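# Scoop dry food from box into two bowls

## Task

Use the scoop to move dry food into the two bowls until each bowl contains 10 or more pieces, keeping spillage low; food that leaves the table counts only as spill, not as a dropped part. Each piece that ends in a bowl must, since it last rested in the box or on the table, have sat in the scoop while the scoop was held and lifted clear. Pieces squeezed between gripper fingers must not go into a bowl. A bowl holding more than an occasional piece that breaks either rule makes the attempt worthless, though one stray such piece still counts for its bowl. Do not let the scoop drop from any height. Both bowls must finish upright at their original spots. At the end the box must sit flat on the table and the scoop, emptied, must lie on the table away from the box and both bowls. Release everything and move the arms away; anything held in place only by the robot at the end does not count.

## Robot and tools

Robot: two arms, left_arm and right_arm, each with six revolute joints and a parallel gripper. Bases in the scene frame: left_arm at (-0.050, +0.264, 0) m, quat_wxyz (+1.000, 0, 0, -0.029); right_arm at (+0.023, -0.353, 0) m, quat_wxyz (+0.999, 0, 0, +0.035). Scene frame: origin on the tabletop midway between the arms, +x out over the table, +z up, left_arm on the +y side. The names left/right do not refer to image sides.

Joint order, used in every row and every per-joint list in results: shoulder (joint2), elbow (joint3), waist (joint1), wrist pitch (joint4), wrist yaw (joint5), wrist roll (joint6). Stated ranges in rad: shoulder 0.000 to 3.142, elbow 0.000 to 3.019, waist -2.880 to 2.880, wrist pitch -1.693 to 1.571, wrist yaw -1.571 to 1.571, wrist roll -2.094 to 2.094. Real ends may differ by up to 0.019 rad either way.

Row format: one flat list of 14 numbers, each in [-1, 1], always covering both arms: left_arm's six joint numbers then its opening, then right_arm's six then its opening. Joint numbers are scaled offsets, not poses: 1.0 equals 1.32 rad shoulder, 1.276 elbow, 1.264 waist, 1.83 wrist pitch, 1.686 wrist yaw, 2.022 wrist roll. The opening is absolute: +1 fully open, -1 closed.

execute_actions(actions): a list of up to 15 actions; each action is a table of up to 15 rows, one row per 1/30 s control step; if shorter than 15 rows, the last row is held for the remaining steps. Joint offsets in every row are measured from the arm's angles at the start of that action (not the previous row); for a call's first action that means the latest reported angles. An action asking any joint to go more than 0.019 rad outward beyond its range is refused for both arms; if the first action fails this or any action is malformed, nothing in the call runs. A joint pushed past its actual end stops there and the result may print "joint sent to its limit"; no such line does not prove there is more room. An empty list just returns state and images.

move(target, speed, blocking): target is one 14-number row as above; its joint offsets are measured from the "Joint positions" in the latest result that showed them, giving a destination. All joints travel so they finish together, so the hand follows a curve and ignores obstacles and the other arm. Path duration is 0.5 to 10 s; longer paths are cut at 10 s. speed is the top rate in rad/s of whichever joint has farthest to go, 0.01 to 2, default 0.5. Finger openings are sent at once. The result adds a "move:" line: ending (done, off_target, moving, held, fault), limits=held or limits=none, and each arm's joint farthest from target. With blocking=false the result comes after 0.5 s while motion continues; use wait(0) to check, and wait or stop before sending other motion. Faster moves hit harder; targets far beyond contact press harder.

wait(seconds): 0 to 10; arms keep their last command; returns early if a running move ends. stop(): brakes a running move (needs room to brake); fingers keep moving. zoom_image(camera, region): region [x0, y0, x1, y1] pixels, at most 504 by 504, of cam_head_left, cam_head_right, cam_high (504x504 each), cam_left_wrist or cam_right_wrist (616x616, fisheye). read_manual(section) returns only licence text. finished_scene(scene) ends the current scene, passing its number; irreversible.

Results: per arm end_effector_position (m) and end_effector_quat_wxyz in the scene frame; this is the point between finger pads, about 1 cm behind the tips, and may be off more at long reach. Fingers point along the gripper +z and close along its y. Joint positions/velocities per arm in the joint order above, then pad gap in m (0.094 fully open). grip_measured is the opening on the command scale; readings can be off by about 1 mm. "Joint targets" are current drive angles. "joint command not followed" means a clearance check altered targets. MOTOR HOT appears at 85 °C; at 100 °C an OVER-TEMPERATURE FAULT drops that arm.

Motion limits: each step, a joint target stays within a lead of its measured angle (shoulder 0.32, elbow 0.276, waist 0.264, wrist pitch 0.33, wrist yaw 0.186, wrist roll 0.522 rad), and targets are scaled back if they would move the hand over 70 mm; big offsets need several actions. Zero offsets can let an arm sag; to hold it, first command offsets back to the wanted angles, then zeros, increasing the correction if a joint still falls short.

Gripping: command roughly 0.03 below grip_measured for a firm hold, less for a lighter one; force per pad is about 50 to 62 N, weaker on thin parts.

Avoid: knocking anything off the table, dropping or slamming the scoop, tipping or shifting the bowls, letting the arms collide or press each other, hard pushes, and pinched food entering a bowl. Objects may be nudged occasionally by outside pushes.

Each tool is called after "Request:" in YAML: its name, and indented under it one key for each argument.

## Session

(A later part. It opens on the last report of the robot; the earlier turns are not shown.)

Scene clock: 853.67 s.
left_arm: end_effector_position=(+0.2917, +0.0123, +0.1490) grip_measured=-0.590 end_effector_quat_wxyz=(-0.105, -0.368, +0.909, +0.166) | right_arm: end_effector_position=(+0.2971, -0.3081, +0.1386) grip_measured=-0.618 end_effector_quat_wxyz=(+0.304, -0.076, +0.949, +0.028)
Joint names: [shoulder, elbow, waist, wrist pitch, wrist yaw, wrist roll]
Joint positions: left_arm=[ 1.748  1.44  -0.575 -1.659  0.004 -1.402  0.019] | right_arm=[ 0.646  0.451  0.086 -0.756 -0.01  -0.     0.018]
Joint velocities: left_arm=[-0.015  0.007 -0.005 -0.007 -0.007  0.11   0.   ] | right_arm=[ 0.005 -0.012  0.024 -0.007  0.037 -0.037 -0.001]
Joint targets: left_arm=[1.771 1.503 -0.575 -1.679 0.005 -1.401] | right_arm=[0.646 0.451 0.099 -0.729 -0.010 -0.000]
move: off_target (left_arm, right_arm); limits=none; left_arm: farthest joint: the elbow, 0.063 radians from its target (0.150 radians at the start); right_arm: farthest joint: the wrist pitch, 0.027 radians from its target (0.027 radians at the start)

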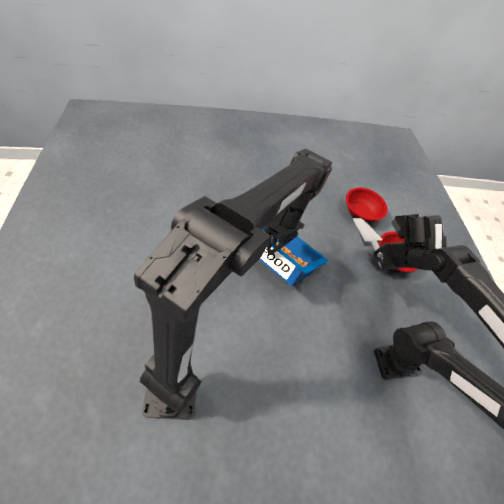

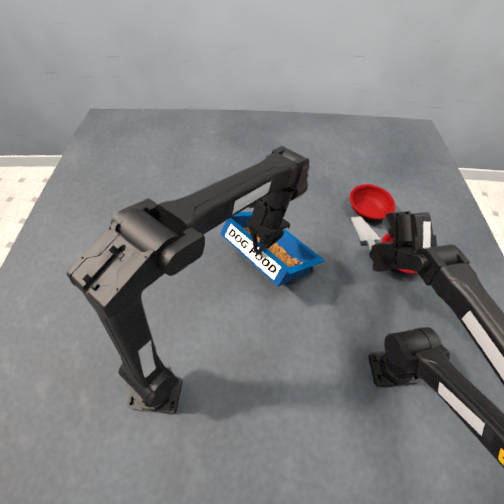

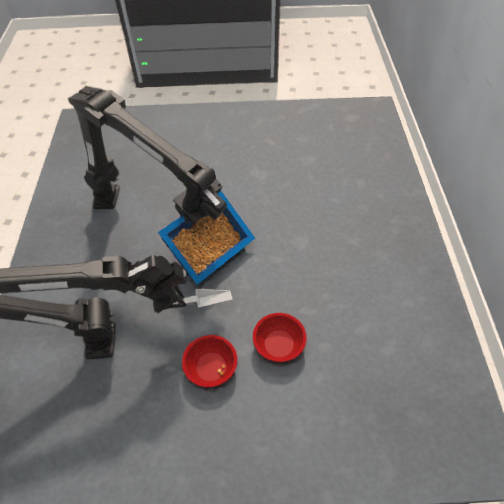

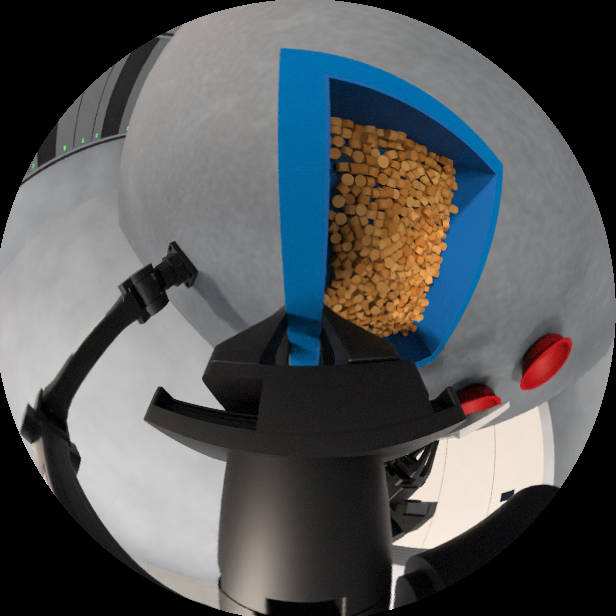

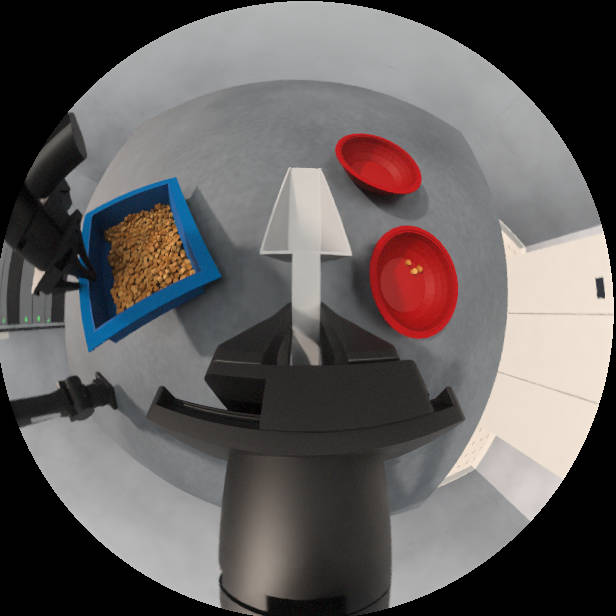

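Request:
execute_actions:
  actions:
    - [[0.0174,0.0494,0.035,-0.011,0,0,-0.63,0,0,0.01,0.0148,0,0,-0.65],[0.0174,0.0494,0.035,-0.011,0,0,-0.63,0,0,0.01,0.0148,0,0,-0.65],[0.0174,0.0494,0.035,-0.011,0,0,-0.63,0,0,0.01,0.0148,0,0,-0.65],[0.0174,0.0494,-0.035,-0.011,0,0,-0.63,0,0,0.01,0.0148,0,0,-0.65],[0.0174,0.0494,-0.035,-0.011,0,0,-0.63,0,0,0.01,0.0148,0,0,-0.65],[0.0174,0.0494,-0.035,-0.011,0,0,-0.63,0,0,0.01,0.0148,0,0,-0.65],[0.0174,0.0494,-0.035,-0.011,0,0,-0.63,0,0,0.01,0.0148,0,0,-0.65],[0.0174,0.0494,0.035,-0.011,0,0,-0.63,0,0,0.01,0.0148,0,0,-0.65],[0.0174,0.0494,0.035,-0.011,0,0,-0.63,0,0,0.01,0.0148,0,0,-0.65],[0.0174,0.0494,0.035,-0.011,0,0,-0.63,0,0,0.01,0.0148,0,0,-0.65],[0.0174,0.0494,0.035,-0.011,0,0,-0.63,0,0,0.01,0.0148,0,0,-0.65],[0.0174,0.0494,-0.035,-0.011,0,0,-0.63,0,0,0.01,0.0148,0,0,-0.65],[0.0174,0.0494,-0.035,-0.011,0,0,-0.63,0,0,0.01,0.0148,0,0,-0.65],[0.0174,0.0494,-0.035,-0.011,0,0,-0.63,0,0,0.01,0.0148,0,0,-0.65],[0.0174,0.0494,0,-0.011,0,0,-0.63,0,0,0.01,0.0148,0,0,-0.65]]

Scene clock: 868.73 s.
left_arm: end_effector_position=(+0.2924, +0.0124, +0.1500) grip_measured=-0.597 end_effector_quat_wxyz=(-0.102, -0.369, +0.908, +0.168) | right_arm: end_effector_position=(+0.2971, -0.3081, +0.1386) grip_measured=-0.618 end_effector_quat_wxyz=(+0.304, -0.076, +0.949, +0.028)
Joint names: [shoulder, elbow, waist, wrist pitch, wrist yaw, wrist roll]
Joint positions: left_arm=[ 1.748  1.443 -0.576 -1.662 -0.001 -1.405  0.019] | right_arm=[ 0.646  0.451  0.086 -0.756 -0.01  -0.     0.018]
Joint velocities: left_arm=[-0.005  0.007 -0.103  0.002  0.051 -0.051 -0.001] | right_arm=[-0.005 -0.007 -0.015 -0.017 -0.007 -0.037 -0.   ]
Joint targets: left_arm=[1.770 1.503 -0.575 -1.679 0.004 -1.401] | right_arm=[0.646 0.451 0.099 -0.729 -0.010 -0.000]

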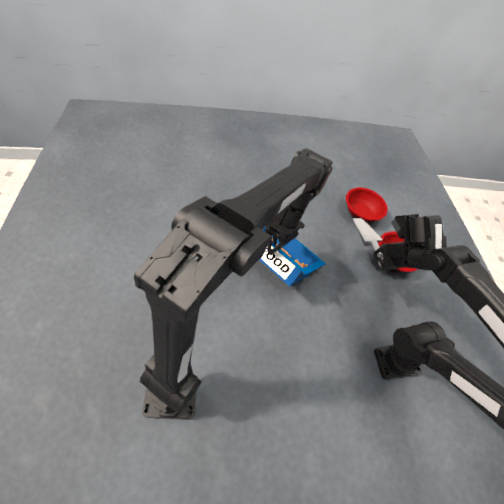

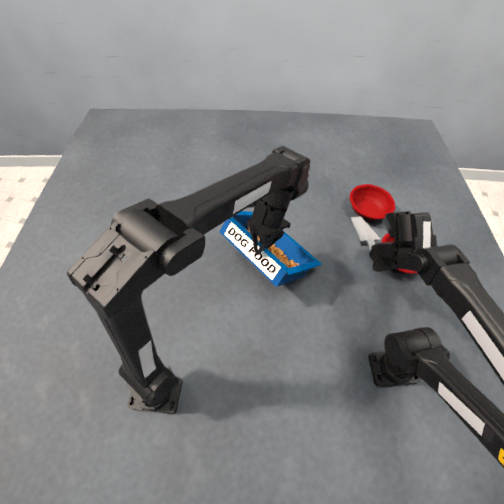

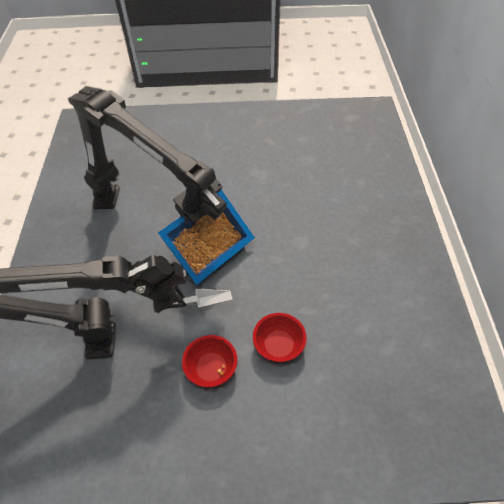

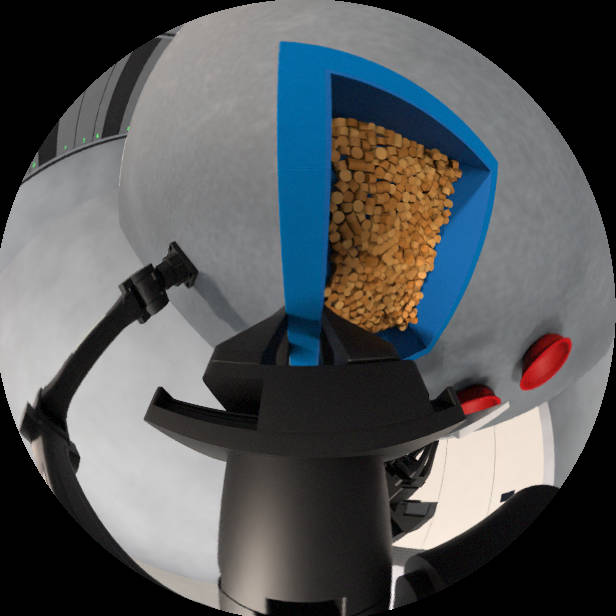

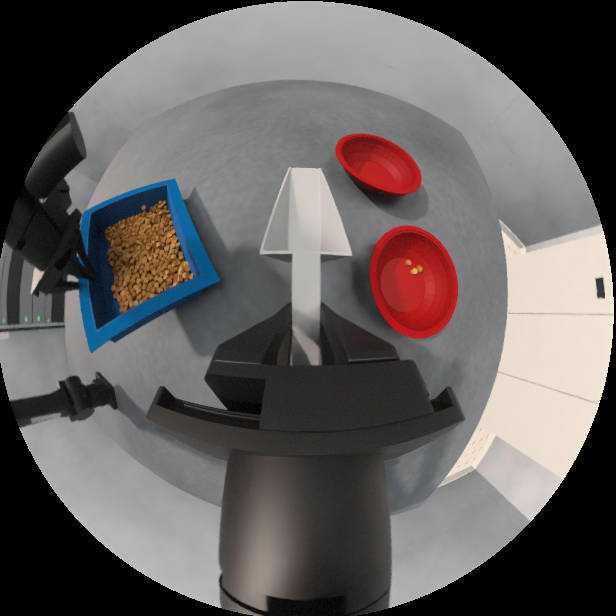

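Request:
move:
  target: [-0.2045,-0.363,0,0.3137,0,0,-0.63, 0,0,0.01,0.0148,0,0,-0.65]
  speed: 0.3

Scene clock: 884.00 s.
left_arm: end_effector_position=(+0.2642, +0.0312, +0.0873) grip_measured=-0.597 end_effector_quat_wxyz=(-0.005, -0.375, +0.927, +0.007) | right_arm: end_effector_position=(+0.2971, -0.3081, +0.1386) grip_measured=-0.618 end_effector_quat_wxyz=(+0.304, -0.076, +0.949, +0.028)
Joint names: [shoulder, elbow, waist, wrist pitch, wrist yaw, wrist roll]
Joint positions: left_arm=[ 1.489  0.997 -0.579 -1.096  0.001 -1.406  0.019] | right_arm=[ 0.646  0.451  0.086 -0.756 -0.01  -0.     0.018]
Joint velocities: left_arm=[-0.015  0.012 -0.005  0.007 -0.095  0.007 -0.001] | right_arm=[-0.005 -0.002 -0.024  0.002  0.022 -0.007  0.001]
Joint targets: left_arm=[1.478 0.980 -0.576 -1.088 -0.001 -1.405] | right_arm=[0.646 0.451 0.099 -0.729 -0.010 -0.000]
move: off_target (right_arm); limits=none; left_arm: farthest joint: the elbow, 0.017 radians from its target (0.464 radians at the start); right_arm: farthest joint: the wrist pitch, 0.027 radians from its target (0.027 radians at the start)

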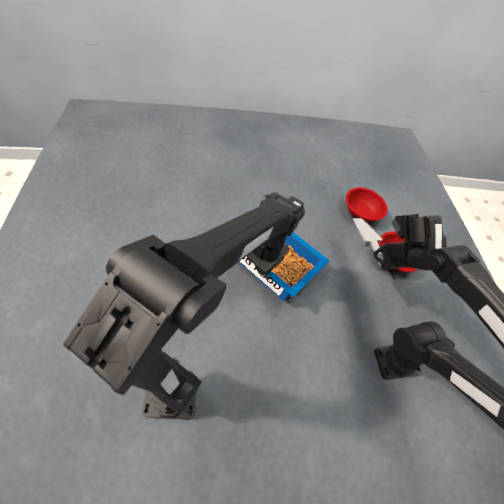

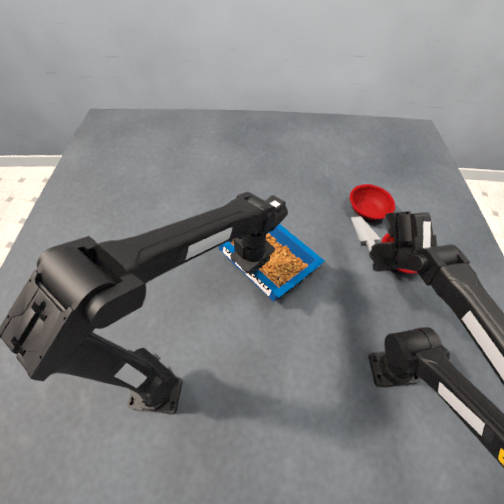

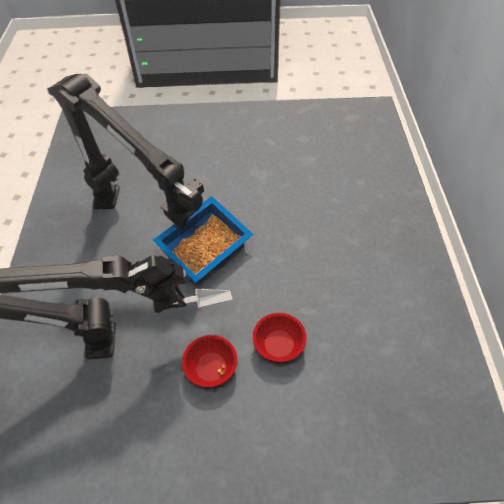

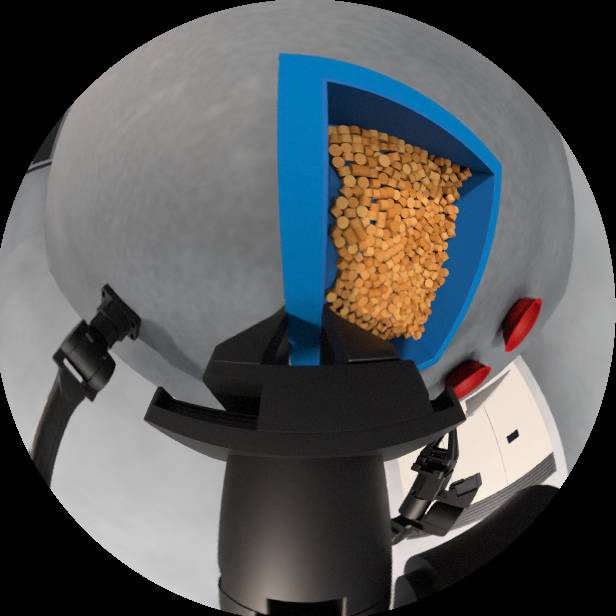

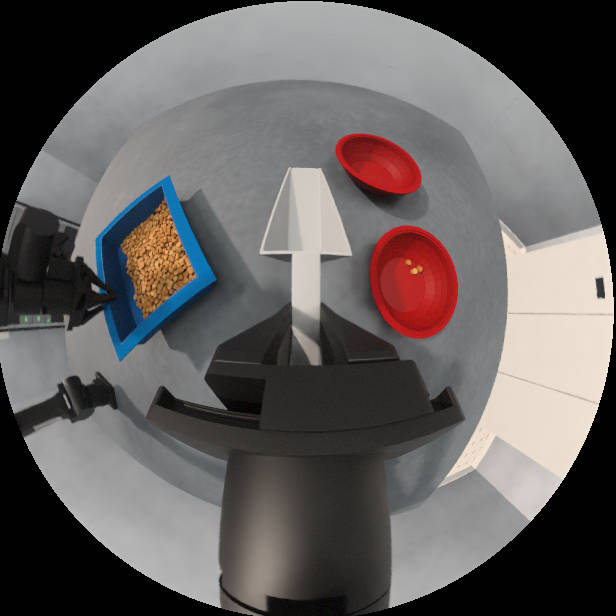

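Request:
move:
  target: [-0.087,-0.2014,0,0.1836,0,0,-0.63, 0,0,0.01,0.0148,0,0,-0.65]
  speed: 0.2

Scene clock: 888.87 s.
left_arm: end_effector_position=(+0.2483, +0.0419, +0.0490) grip_measured=-0.597 end_effector_quat_wxyz=(+0.044, -0.376, +0.922, -0.078) | right_arm: end_effector_position=(+0.2971, -0.3081, +0.1386) grip_measured=-0.618 end_effector_quat_wxyz=(+0.304, -0.076, +0.949, +0.028)
Joint names: [shoulder, elbow, waist, wrist pitch, wrist yaw, wrist roll]
Joint positions: left_arm=[ 1.386  0.758 -0.579 -0.764  0.006 -1.411  0.019] | right_arm=[ 0.646  0.451  0.086 -0.756 -0.01  -0.     0.018]
Joint velocities: left_arm=[-0.015 -0.007  0.015  0.017  0.037  0.022  0.   ] | right_arm=[-0.024 -0.002 -0.015 -0.002 -0.007  0.007 -0.   ]
Joint targets: left_arm=[1.374 0.740 -0.579 -0.760 0.001 -1.406] | right_arm=[0.646 0.451 0.099 -0.729 -0.010 -0.000]
move: off_target (right_arm); limits=none; left_arm: farthest joint: the elbow, 0.018 radians from its target (0.257 radians at the start); right_arm: farthest joint: the wrist pitch, 0.027 radians from its target (0.027 radians at the start)

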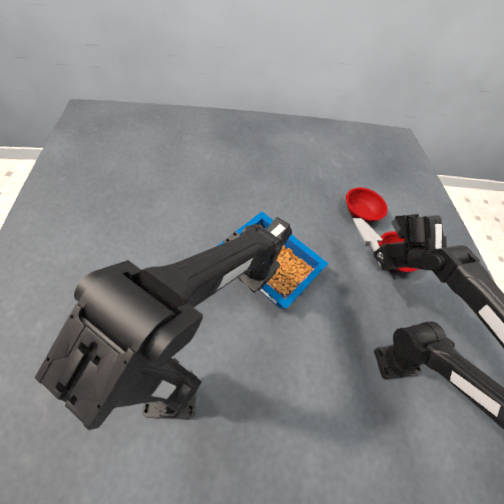

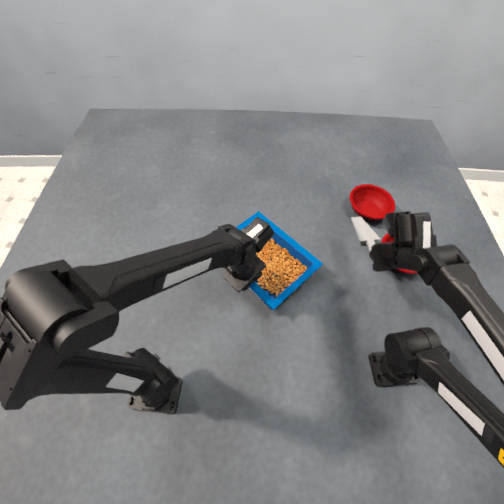

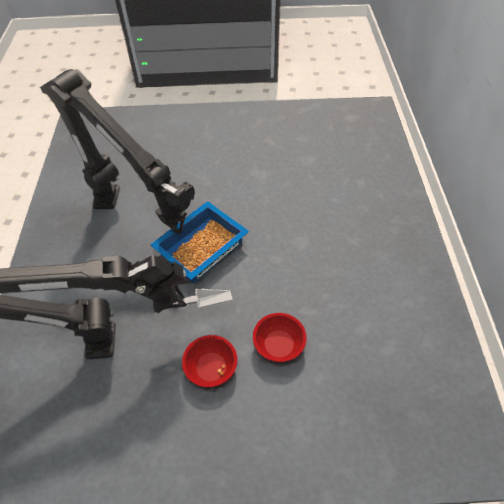

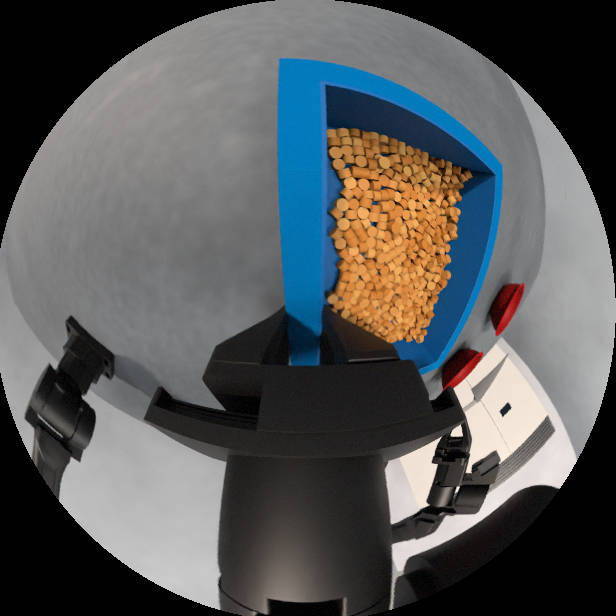

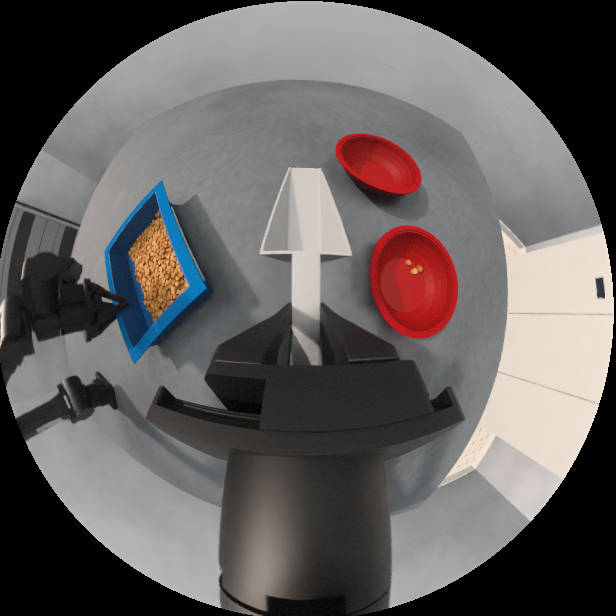

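Request:
execute_actions:
  actions: []

Scene clock: 903.33 s.
left_arm: end_effector_position=(+0.2483, +0.0419, +0.0490) grip_measured=-0.597 end_effector_quat_wxyz=(+0.044, -0.376, +0.922, -0.078) | right_arm: end_effector_position=(+0.2971, -0.3081, +0.1386) grip_measured=-0.618 end_effector_quat_wxyz=(+0.304, -0.076, +0.949, +0.028)
Joint names: [shoulder, elbow, waist, wrist pitch, wrist yaw, wrist roll]
Joint positions: left_arm=[ 1.386  0.758 -0.579 -0.764  0.006 -1.411  0.019] | right_arm=[ 0.646  0.451  0.086 -0.756 -0.01  -0.     0.018]
Joint velocities: left_arm=[-0.005 -0.022 -0.015 -0.017 -0.022  0.037  0.001] | right_arm=[-0.005 -0.007  0.005 -0.007 -0.022 -0.037  0.   ]
Joint targets: left_arm=[1.374 0.740 -0.579 -0.760 0.001 -1.406] | right_arm=[0.646 0.451 0.099 -0.729 -0.010 -0.000]

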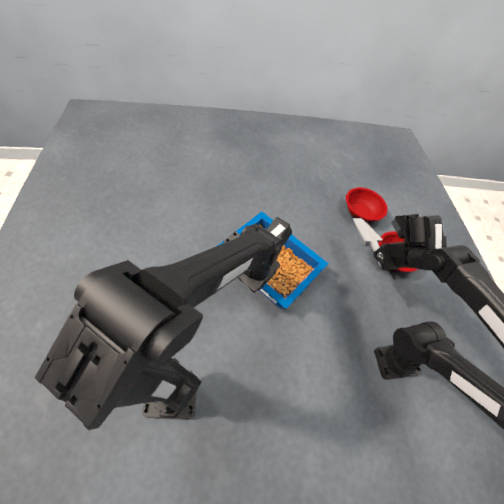

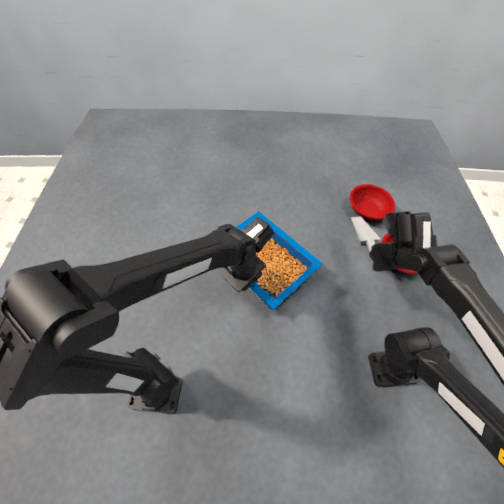

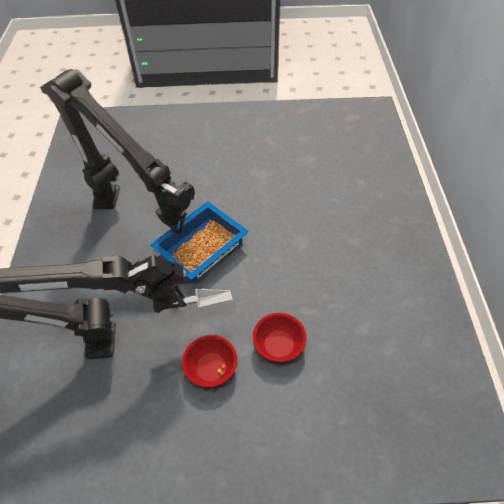

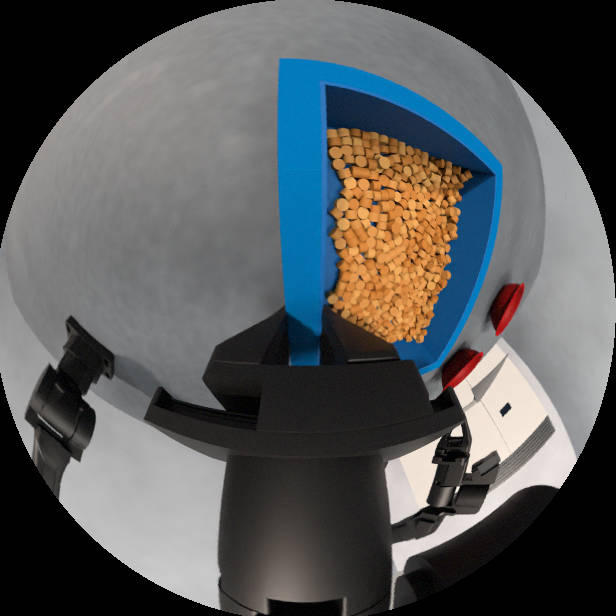

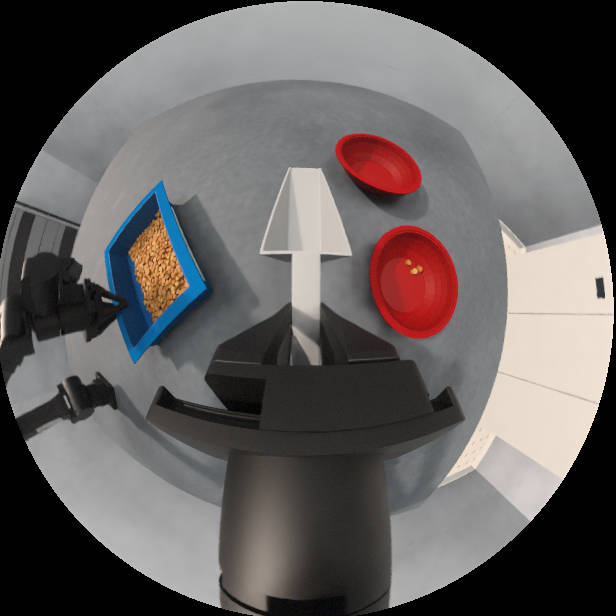

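Request:
move:
  target: [-0.009,-0.014,0,0.002,-0.003,0.002,-0.63, 0.340,0.4185,0.495,-0.368,0.005,0,-0.65]
  speed: 0.7

Scene clock: 932.53 s.
left_arm: end_effector_position=(+0.2481, +0.0416, +0.0492) grip_measured=-0.597 end_effector_quat_wxyz=(+0.043, -0.376, +0.922, -0.079) | right_arm: end_effector_position=(+0.2278, -0.1511, +0.1954) grip_measured=-0.618 end_effector_quat_wxyz=(+0.003, -0.379, +0.925, +0.003)
Joint names: [shoulder, elbow, waist, wrist pitch, wrist yaw, wrist roll]
Joint positions: left_arm=[ 1.386  0.758 -0.579 -0.764  0.008 -1.413  0.019] | right_arm=[ 1.092  0.943  0.706 -1.413 -0.003 -0.     0.018]
Joint velocities: left_arm=[-0.005  0.002 -0.005 -0.007 -0.022 -0.066 -0.   ] | right_arm=[-0.005  0.002  0.005  0.002  0.081 -0.022 -0.   ]
Joint targets: left_arm=[1.374 0.740 -0.579 -0.760 0.001 -1.407] | right_arm=[1.095 0.985 0.712 -1.430 -0.001 -0.000]
move: off_target (right_arm); limits=none; left_arm: farthest joint: the elbow, 0.018 radians from its target (0.018 radians at the start); right_arm: farthest joint: the elbow, 0.042 radians from its target (0.534 radians at the start)

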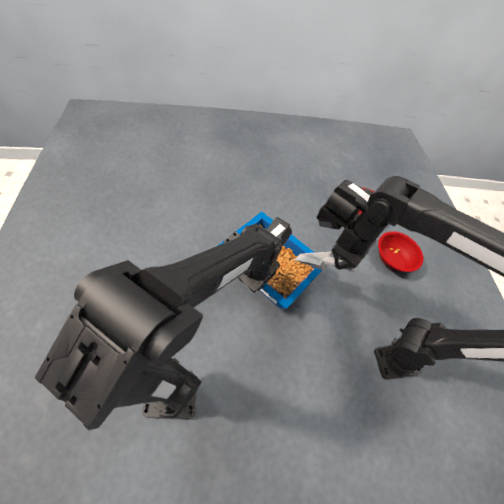

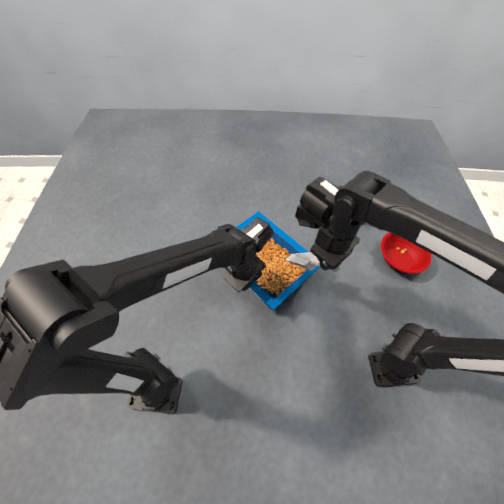

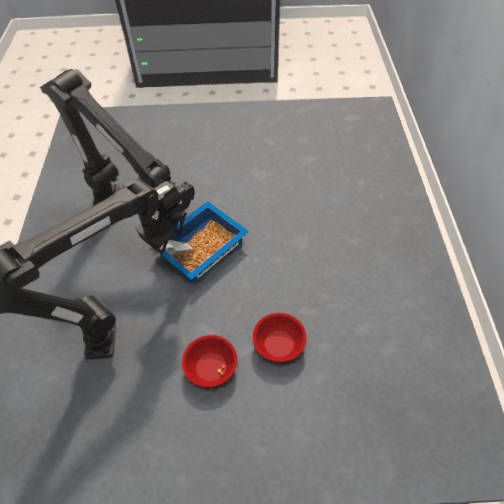

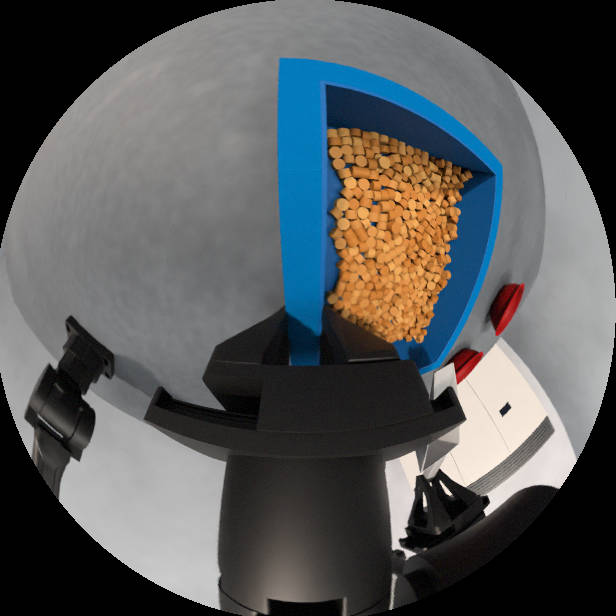

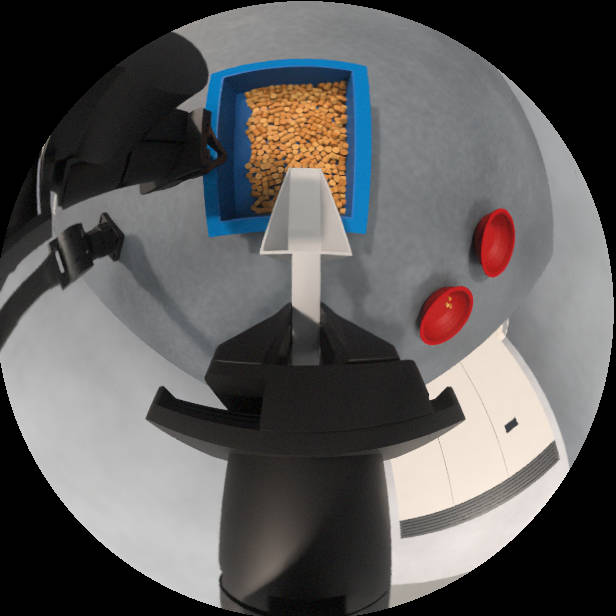

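Request:
move:
  target: [-0.009,-0.014,0,0.002,-0.003,0.002,-0.63, 0.108,-0.125,0,0.168,0,0,-0.65]
  speed: 0.35

Request:
zoom_image:
  camera: "cam_right_wrist"
  region: [180, 40, 420, 280]

Scene clock: 937.13 s.
left_arm: end_effector_position=(+0.2480, +0.0415, +0.0492) grip_measured=-0.597 end_effector_quat_wxyz=(+0.043, -0.377, +0.922, -0.079) | right_arm: end_effector_position=(+0.2468, -0.1325, +0.1106) grip_measured=-0.618 end_effector_quat_wxyz=(+0.020, -0.379, +0.925, +0.010)
Joint names: [shoulder, elbow, waist, wrist pitch, wrist yaw, wrist roll]
Joint positions: left_arm=[ 1.385  0.758 -0.579 -0.764  0.009 -1.413  0.019] | right_arm=[ 1.213  0.802  0.706 -1.114 -0.003 -0.     0.018]
Joint velocities: left_arm=[ 0.005  0.002 -0.005 -0.017 -0.066  0.037 -0.001] | right_arm=[ 0.005  0.002  0.005 -0.007  0.037  0.051 -0.   ]
Joint targets: left_arm=[1.374 0.740 -0.579 -0.760 0.002 -1.408] | right_arm=[1.234 0.783 0.706 -1.106 -0.003 -0.000]
move: off_target (right_arm); limits=none; left_arm: farthest joint: the elbow, 0.018 radians from its target (0.018 radians at the start); right_arm: farthest joint: the shoulder, 0.021 radians from its target (0.143 radians at the start)

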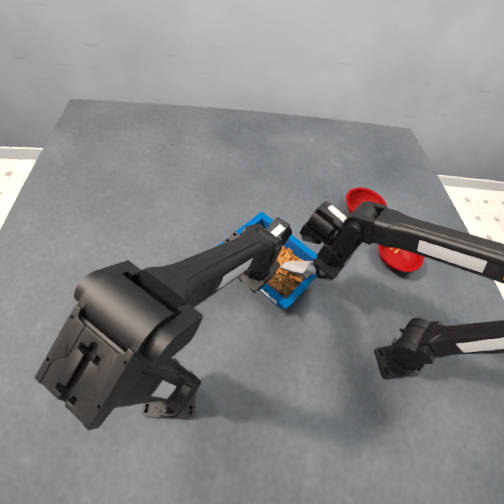

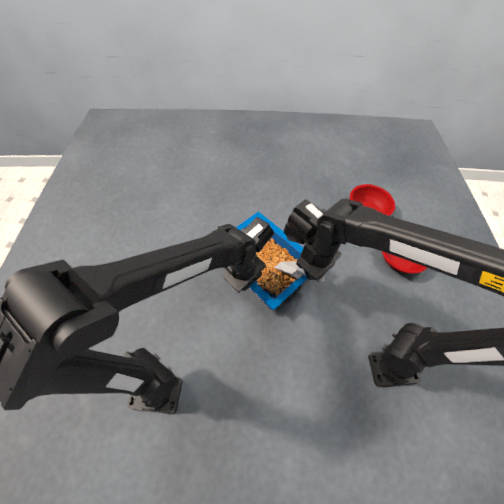

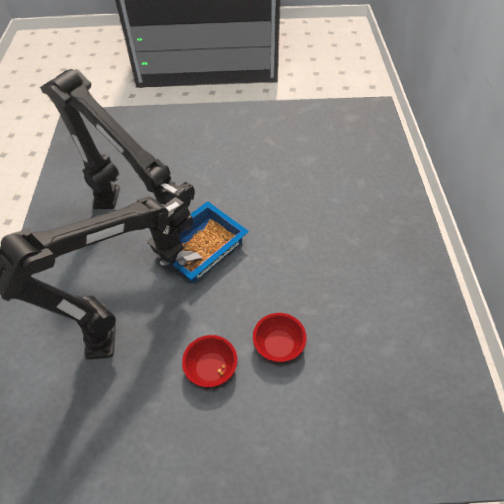

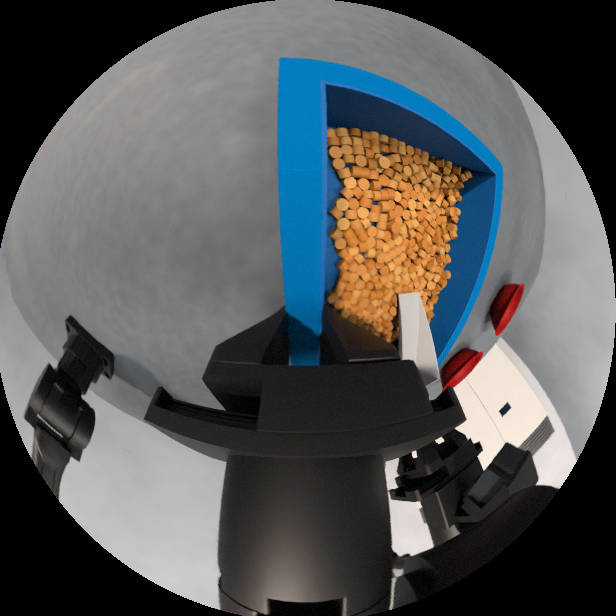

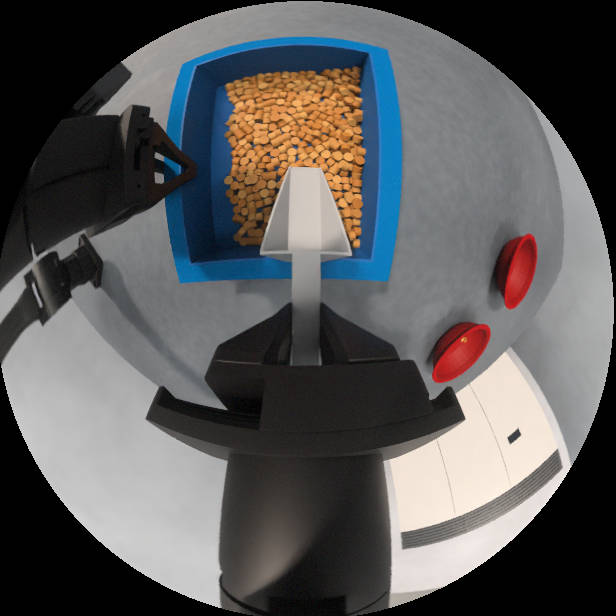

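Region (180, 40, 420, 280) of cam_right_wrist's 616x616 image, scaled by 2.100, with more detail than that image has.

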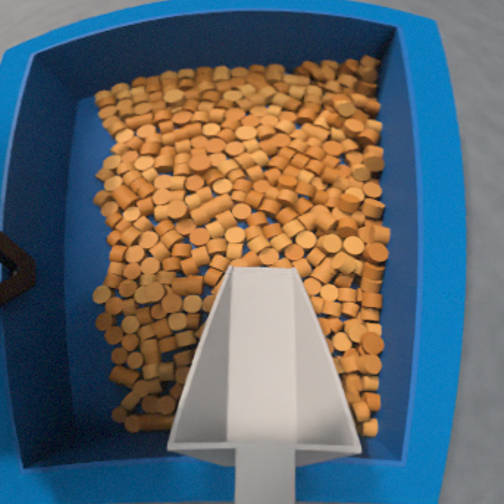

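Request:
move:
  target: [-0.008,-0.014,0,0.002,-0.004,0.002,-0.63, 0.109,0.069,0,0.038,0,0,-0.65]
  speed: 0.15

Request:
zoom_image:
  camera: "cam_right_wrist"
  region: [180, 40, 420, 280]

Scene clock: 942.73 s.
left_arm: end_effector_position=(+0.2478, +0.0413, +0.0492) grip_measured=-0.597 end_effector_quat_wxyz=(+0.042, -0.377, +0.922, -0.080) | right_arm: end_effector_position=(+0.2732, -0.1064, +0.0956) grip_measured=-0.618 end_effector_quat_wxyz=(+0.021, -0.379, +0.925, +0.011)
Joint names: [shoulder, elbow, waist, wrist pitch, wrist yaw, wrist roll]
Joint positions: left_arm=[ 1.385  0.758 -0.579 -0.764  0.01  -1.414  0.019] | right_arm=[ 1.334  0.863  0.706 -1.052 -0.003 -0.     0.018]
Joint velocities: left_arm=[-0.024 -0.012 -0.005  0.002  0.007  0.037 -0.   ] | right_arm=[ 0.005  0.007 -0.005  0.007  0.007 -0.066  0.   ]
Joint targets: left_arm=[1.375 0.740 -0.579 -0.760 0.002 -1.409] | right_arm=[1.357 0.890 0.706 -1.045 -0.003 -0.000]
move: off_target (right_arm); limits=none; left_arm: farthest joint: the elbow, 0.018 radians from its target (0.018 radians at the start); right_arm: farthest joint: the elbow, 0.027 radians from its target (0.088 radians at the start)

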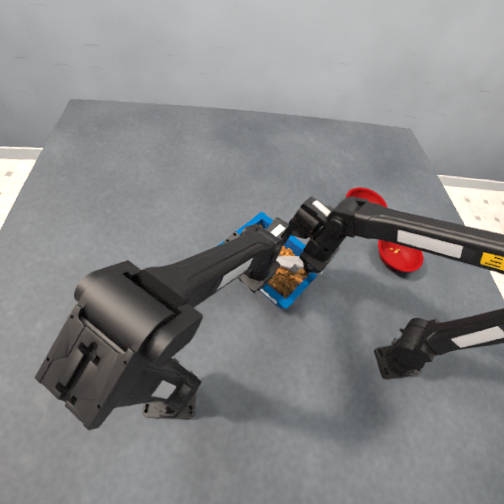

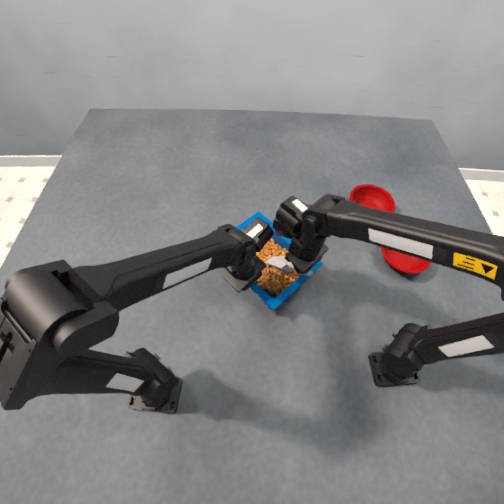

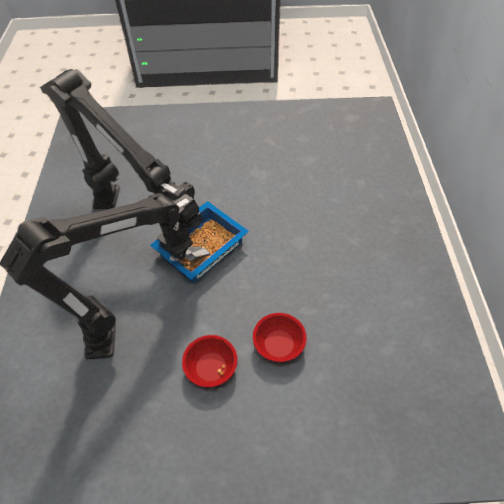

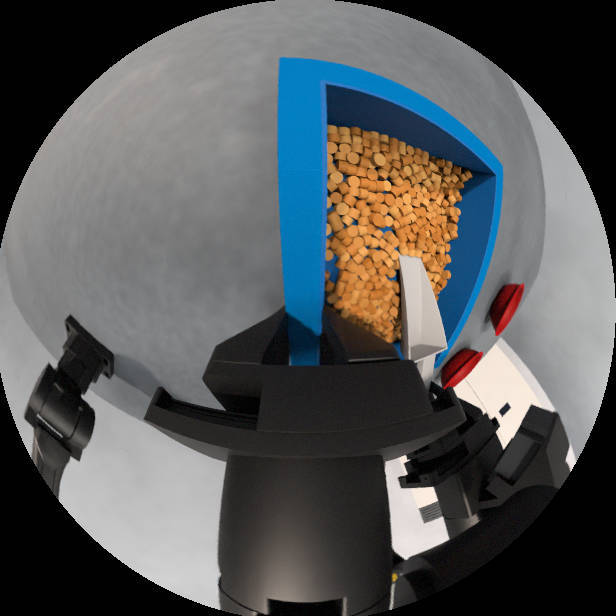

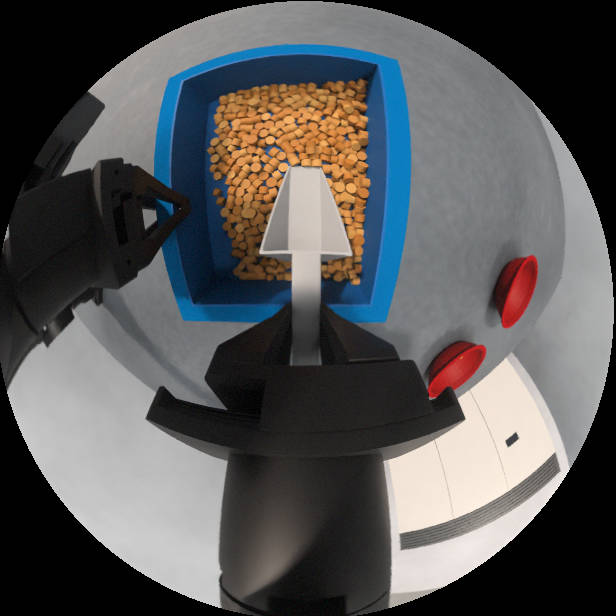

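Region (180, 40, 420, 280) of cam_right_wrist's 616x616 image, scaled by 2.100, with more detail than that image has.

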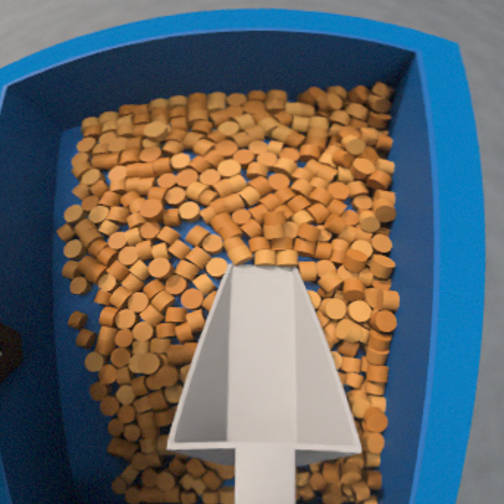

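Request:
move:
  target: [-0.008,-0.014,0,0.002,-0.004,0.002,-0.63, 0.037,-0.0165,0,0.094,0,0,-0.65]
  speed: 0.12

Request:
zoom_image:
  camera: "cam_right_wrist"
  region: [180, 40, 420, 280]

Scene clock: 948.30 s.
left_arm: end_effector_position=(+0.2477, +0.0412, +0.0492) grip_measured=-0.597 end_effector_quat_wxyz=(+0.042, -0.378, +0.922, -0.080) | right_arm: end_effector_position=(+0.2941, -0.0859, +0.0826) grip_measured=-0.618 end_effector_quat_wxyz=(+0.069, -0.378, +0.923, +0.030)
Joint names: [shoulder, elbow, waist, wrist pitch, wrist yaw, wrist roll]
Joint positions: left_arm=[ 1.385  0.758 -0.579 -0.764  0.011 -1.416  0.019] | right_arm=[ 1.367  0.848  0.706 -0.9   -0.003 -0.     0.018]
Joint velocities: left_arm=[-0.015  0.017  0.005  0.002  0.022  0.007 -0.001] | right_arm=[ 0.005 -0.012  0.005 -0.007 -0.007 -0.007  0.   ]
Joint targets: left_arm=[1.375 0.740 -0.579 -0.760 0.003 -1.411] | right_arm=[1.383 0.842 0.706 -0.880 -0.003 -0.000]
move: done; limits=none; left_arm: farthest joint: the elbow, 0.018 radians from its target (0.018 radians at the start); right_arm: farthest joint: the wrist pitch, 0.020 radians from its target (0.172 radians at the start)

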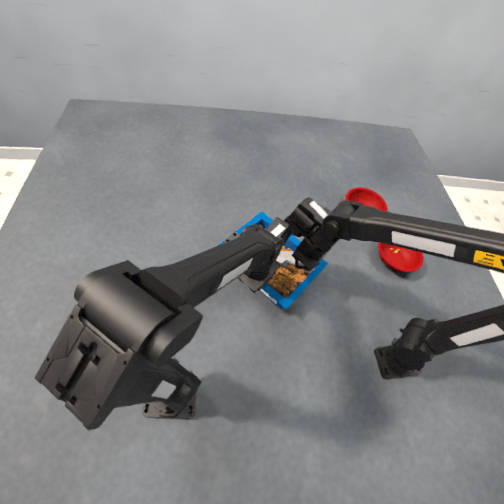

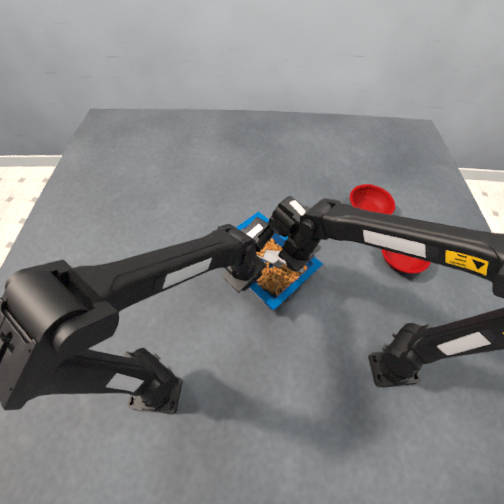

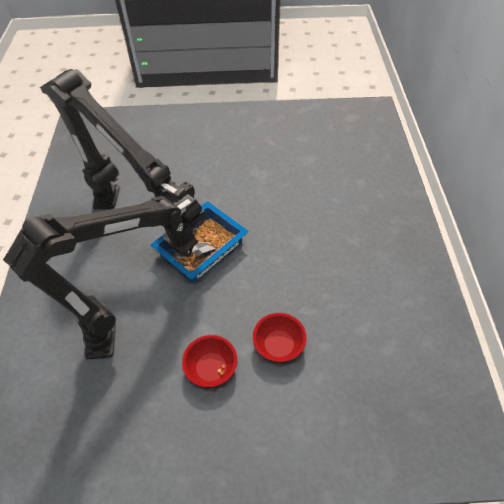

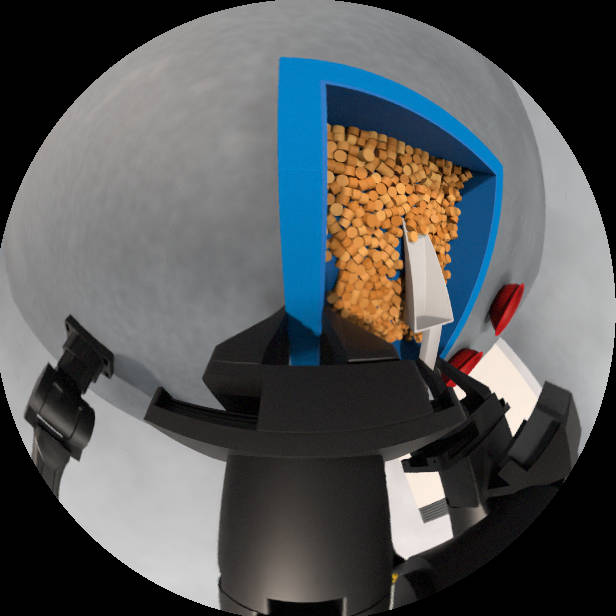

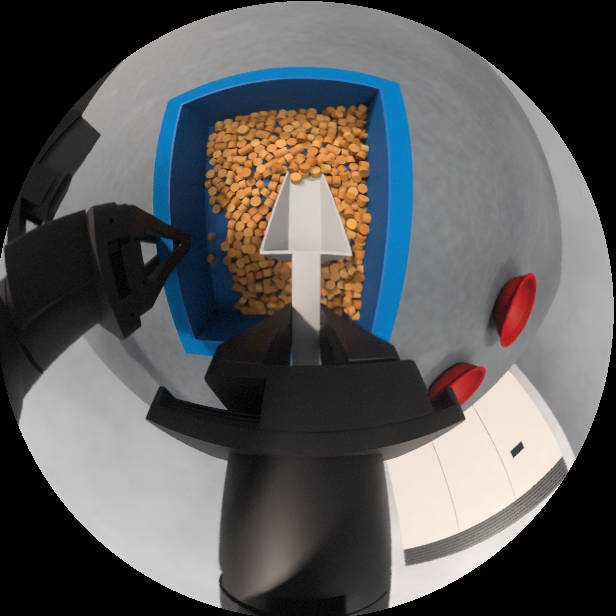

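Region (180, 40, 420, 280) of cam_right_wrist's 616x616 image, scaled by 2.100, with more detail than that image has.

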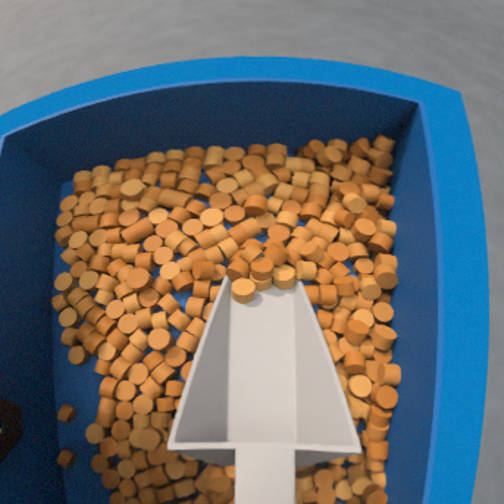

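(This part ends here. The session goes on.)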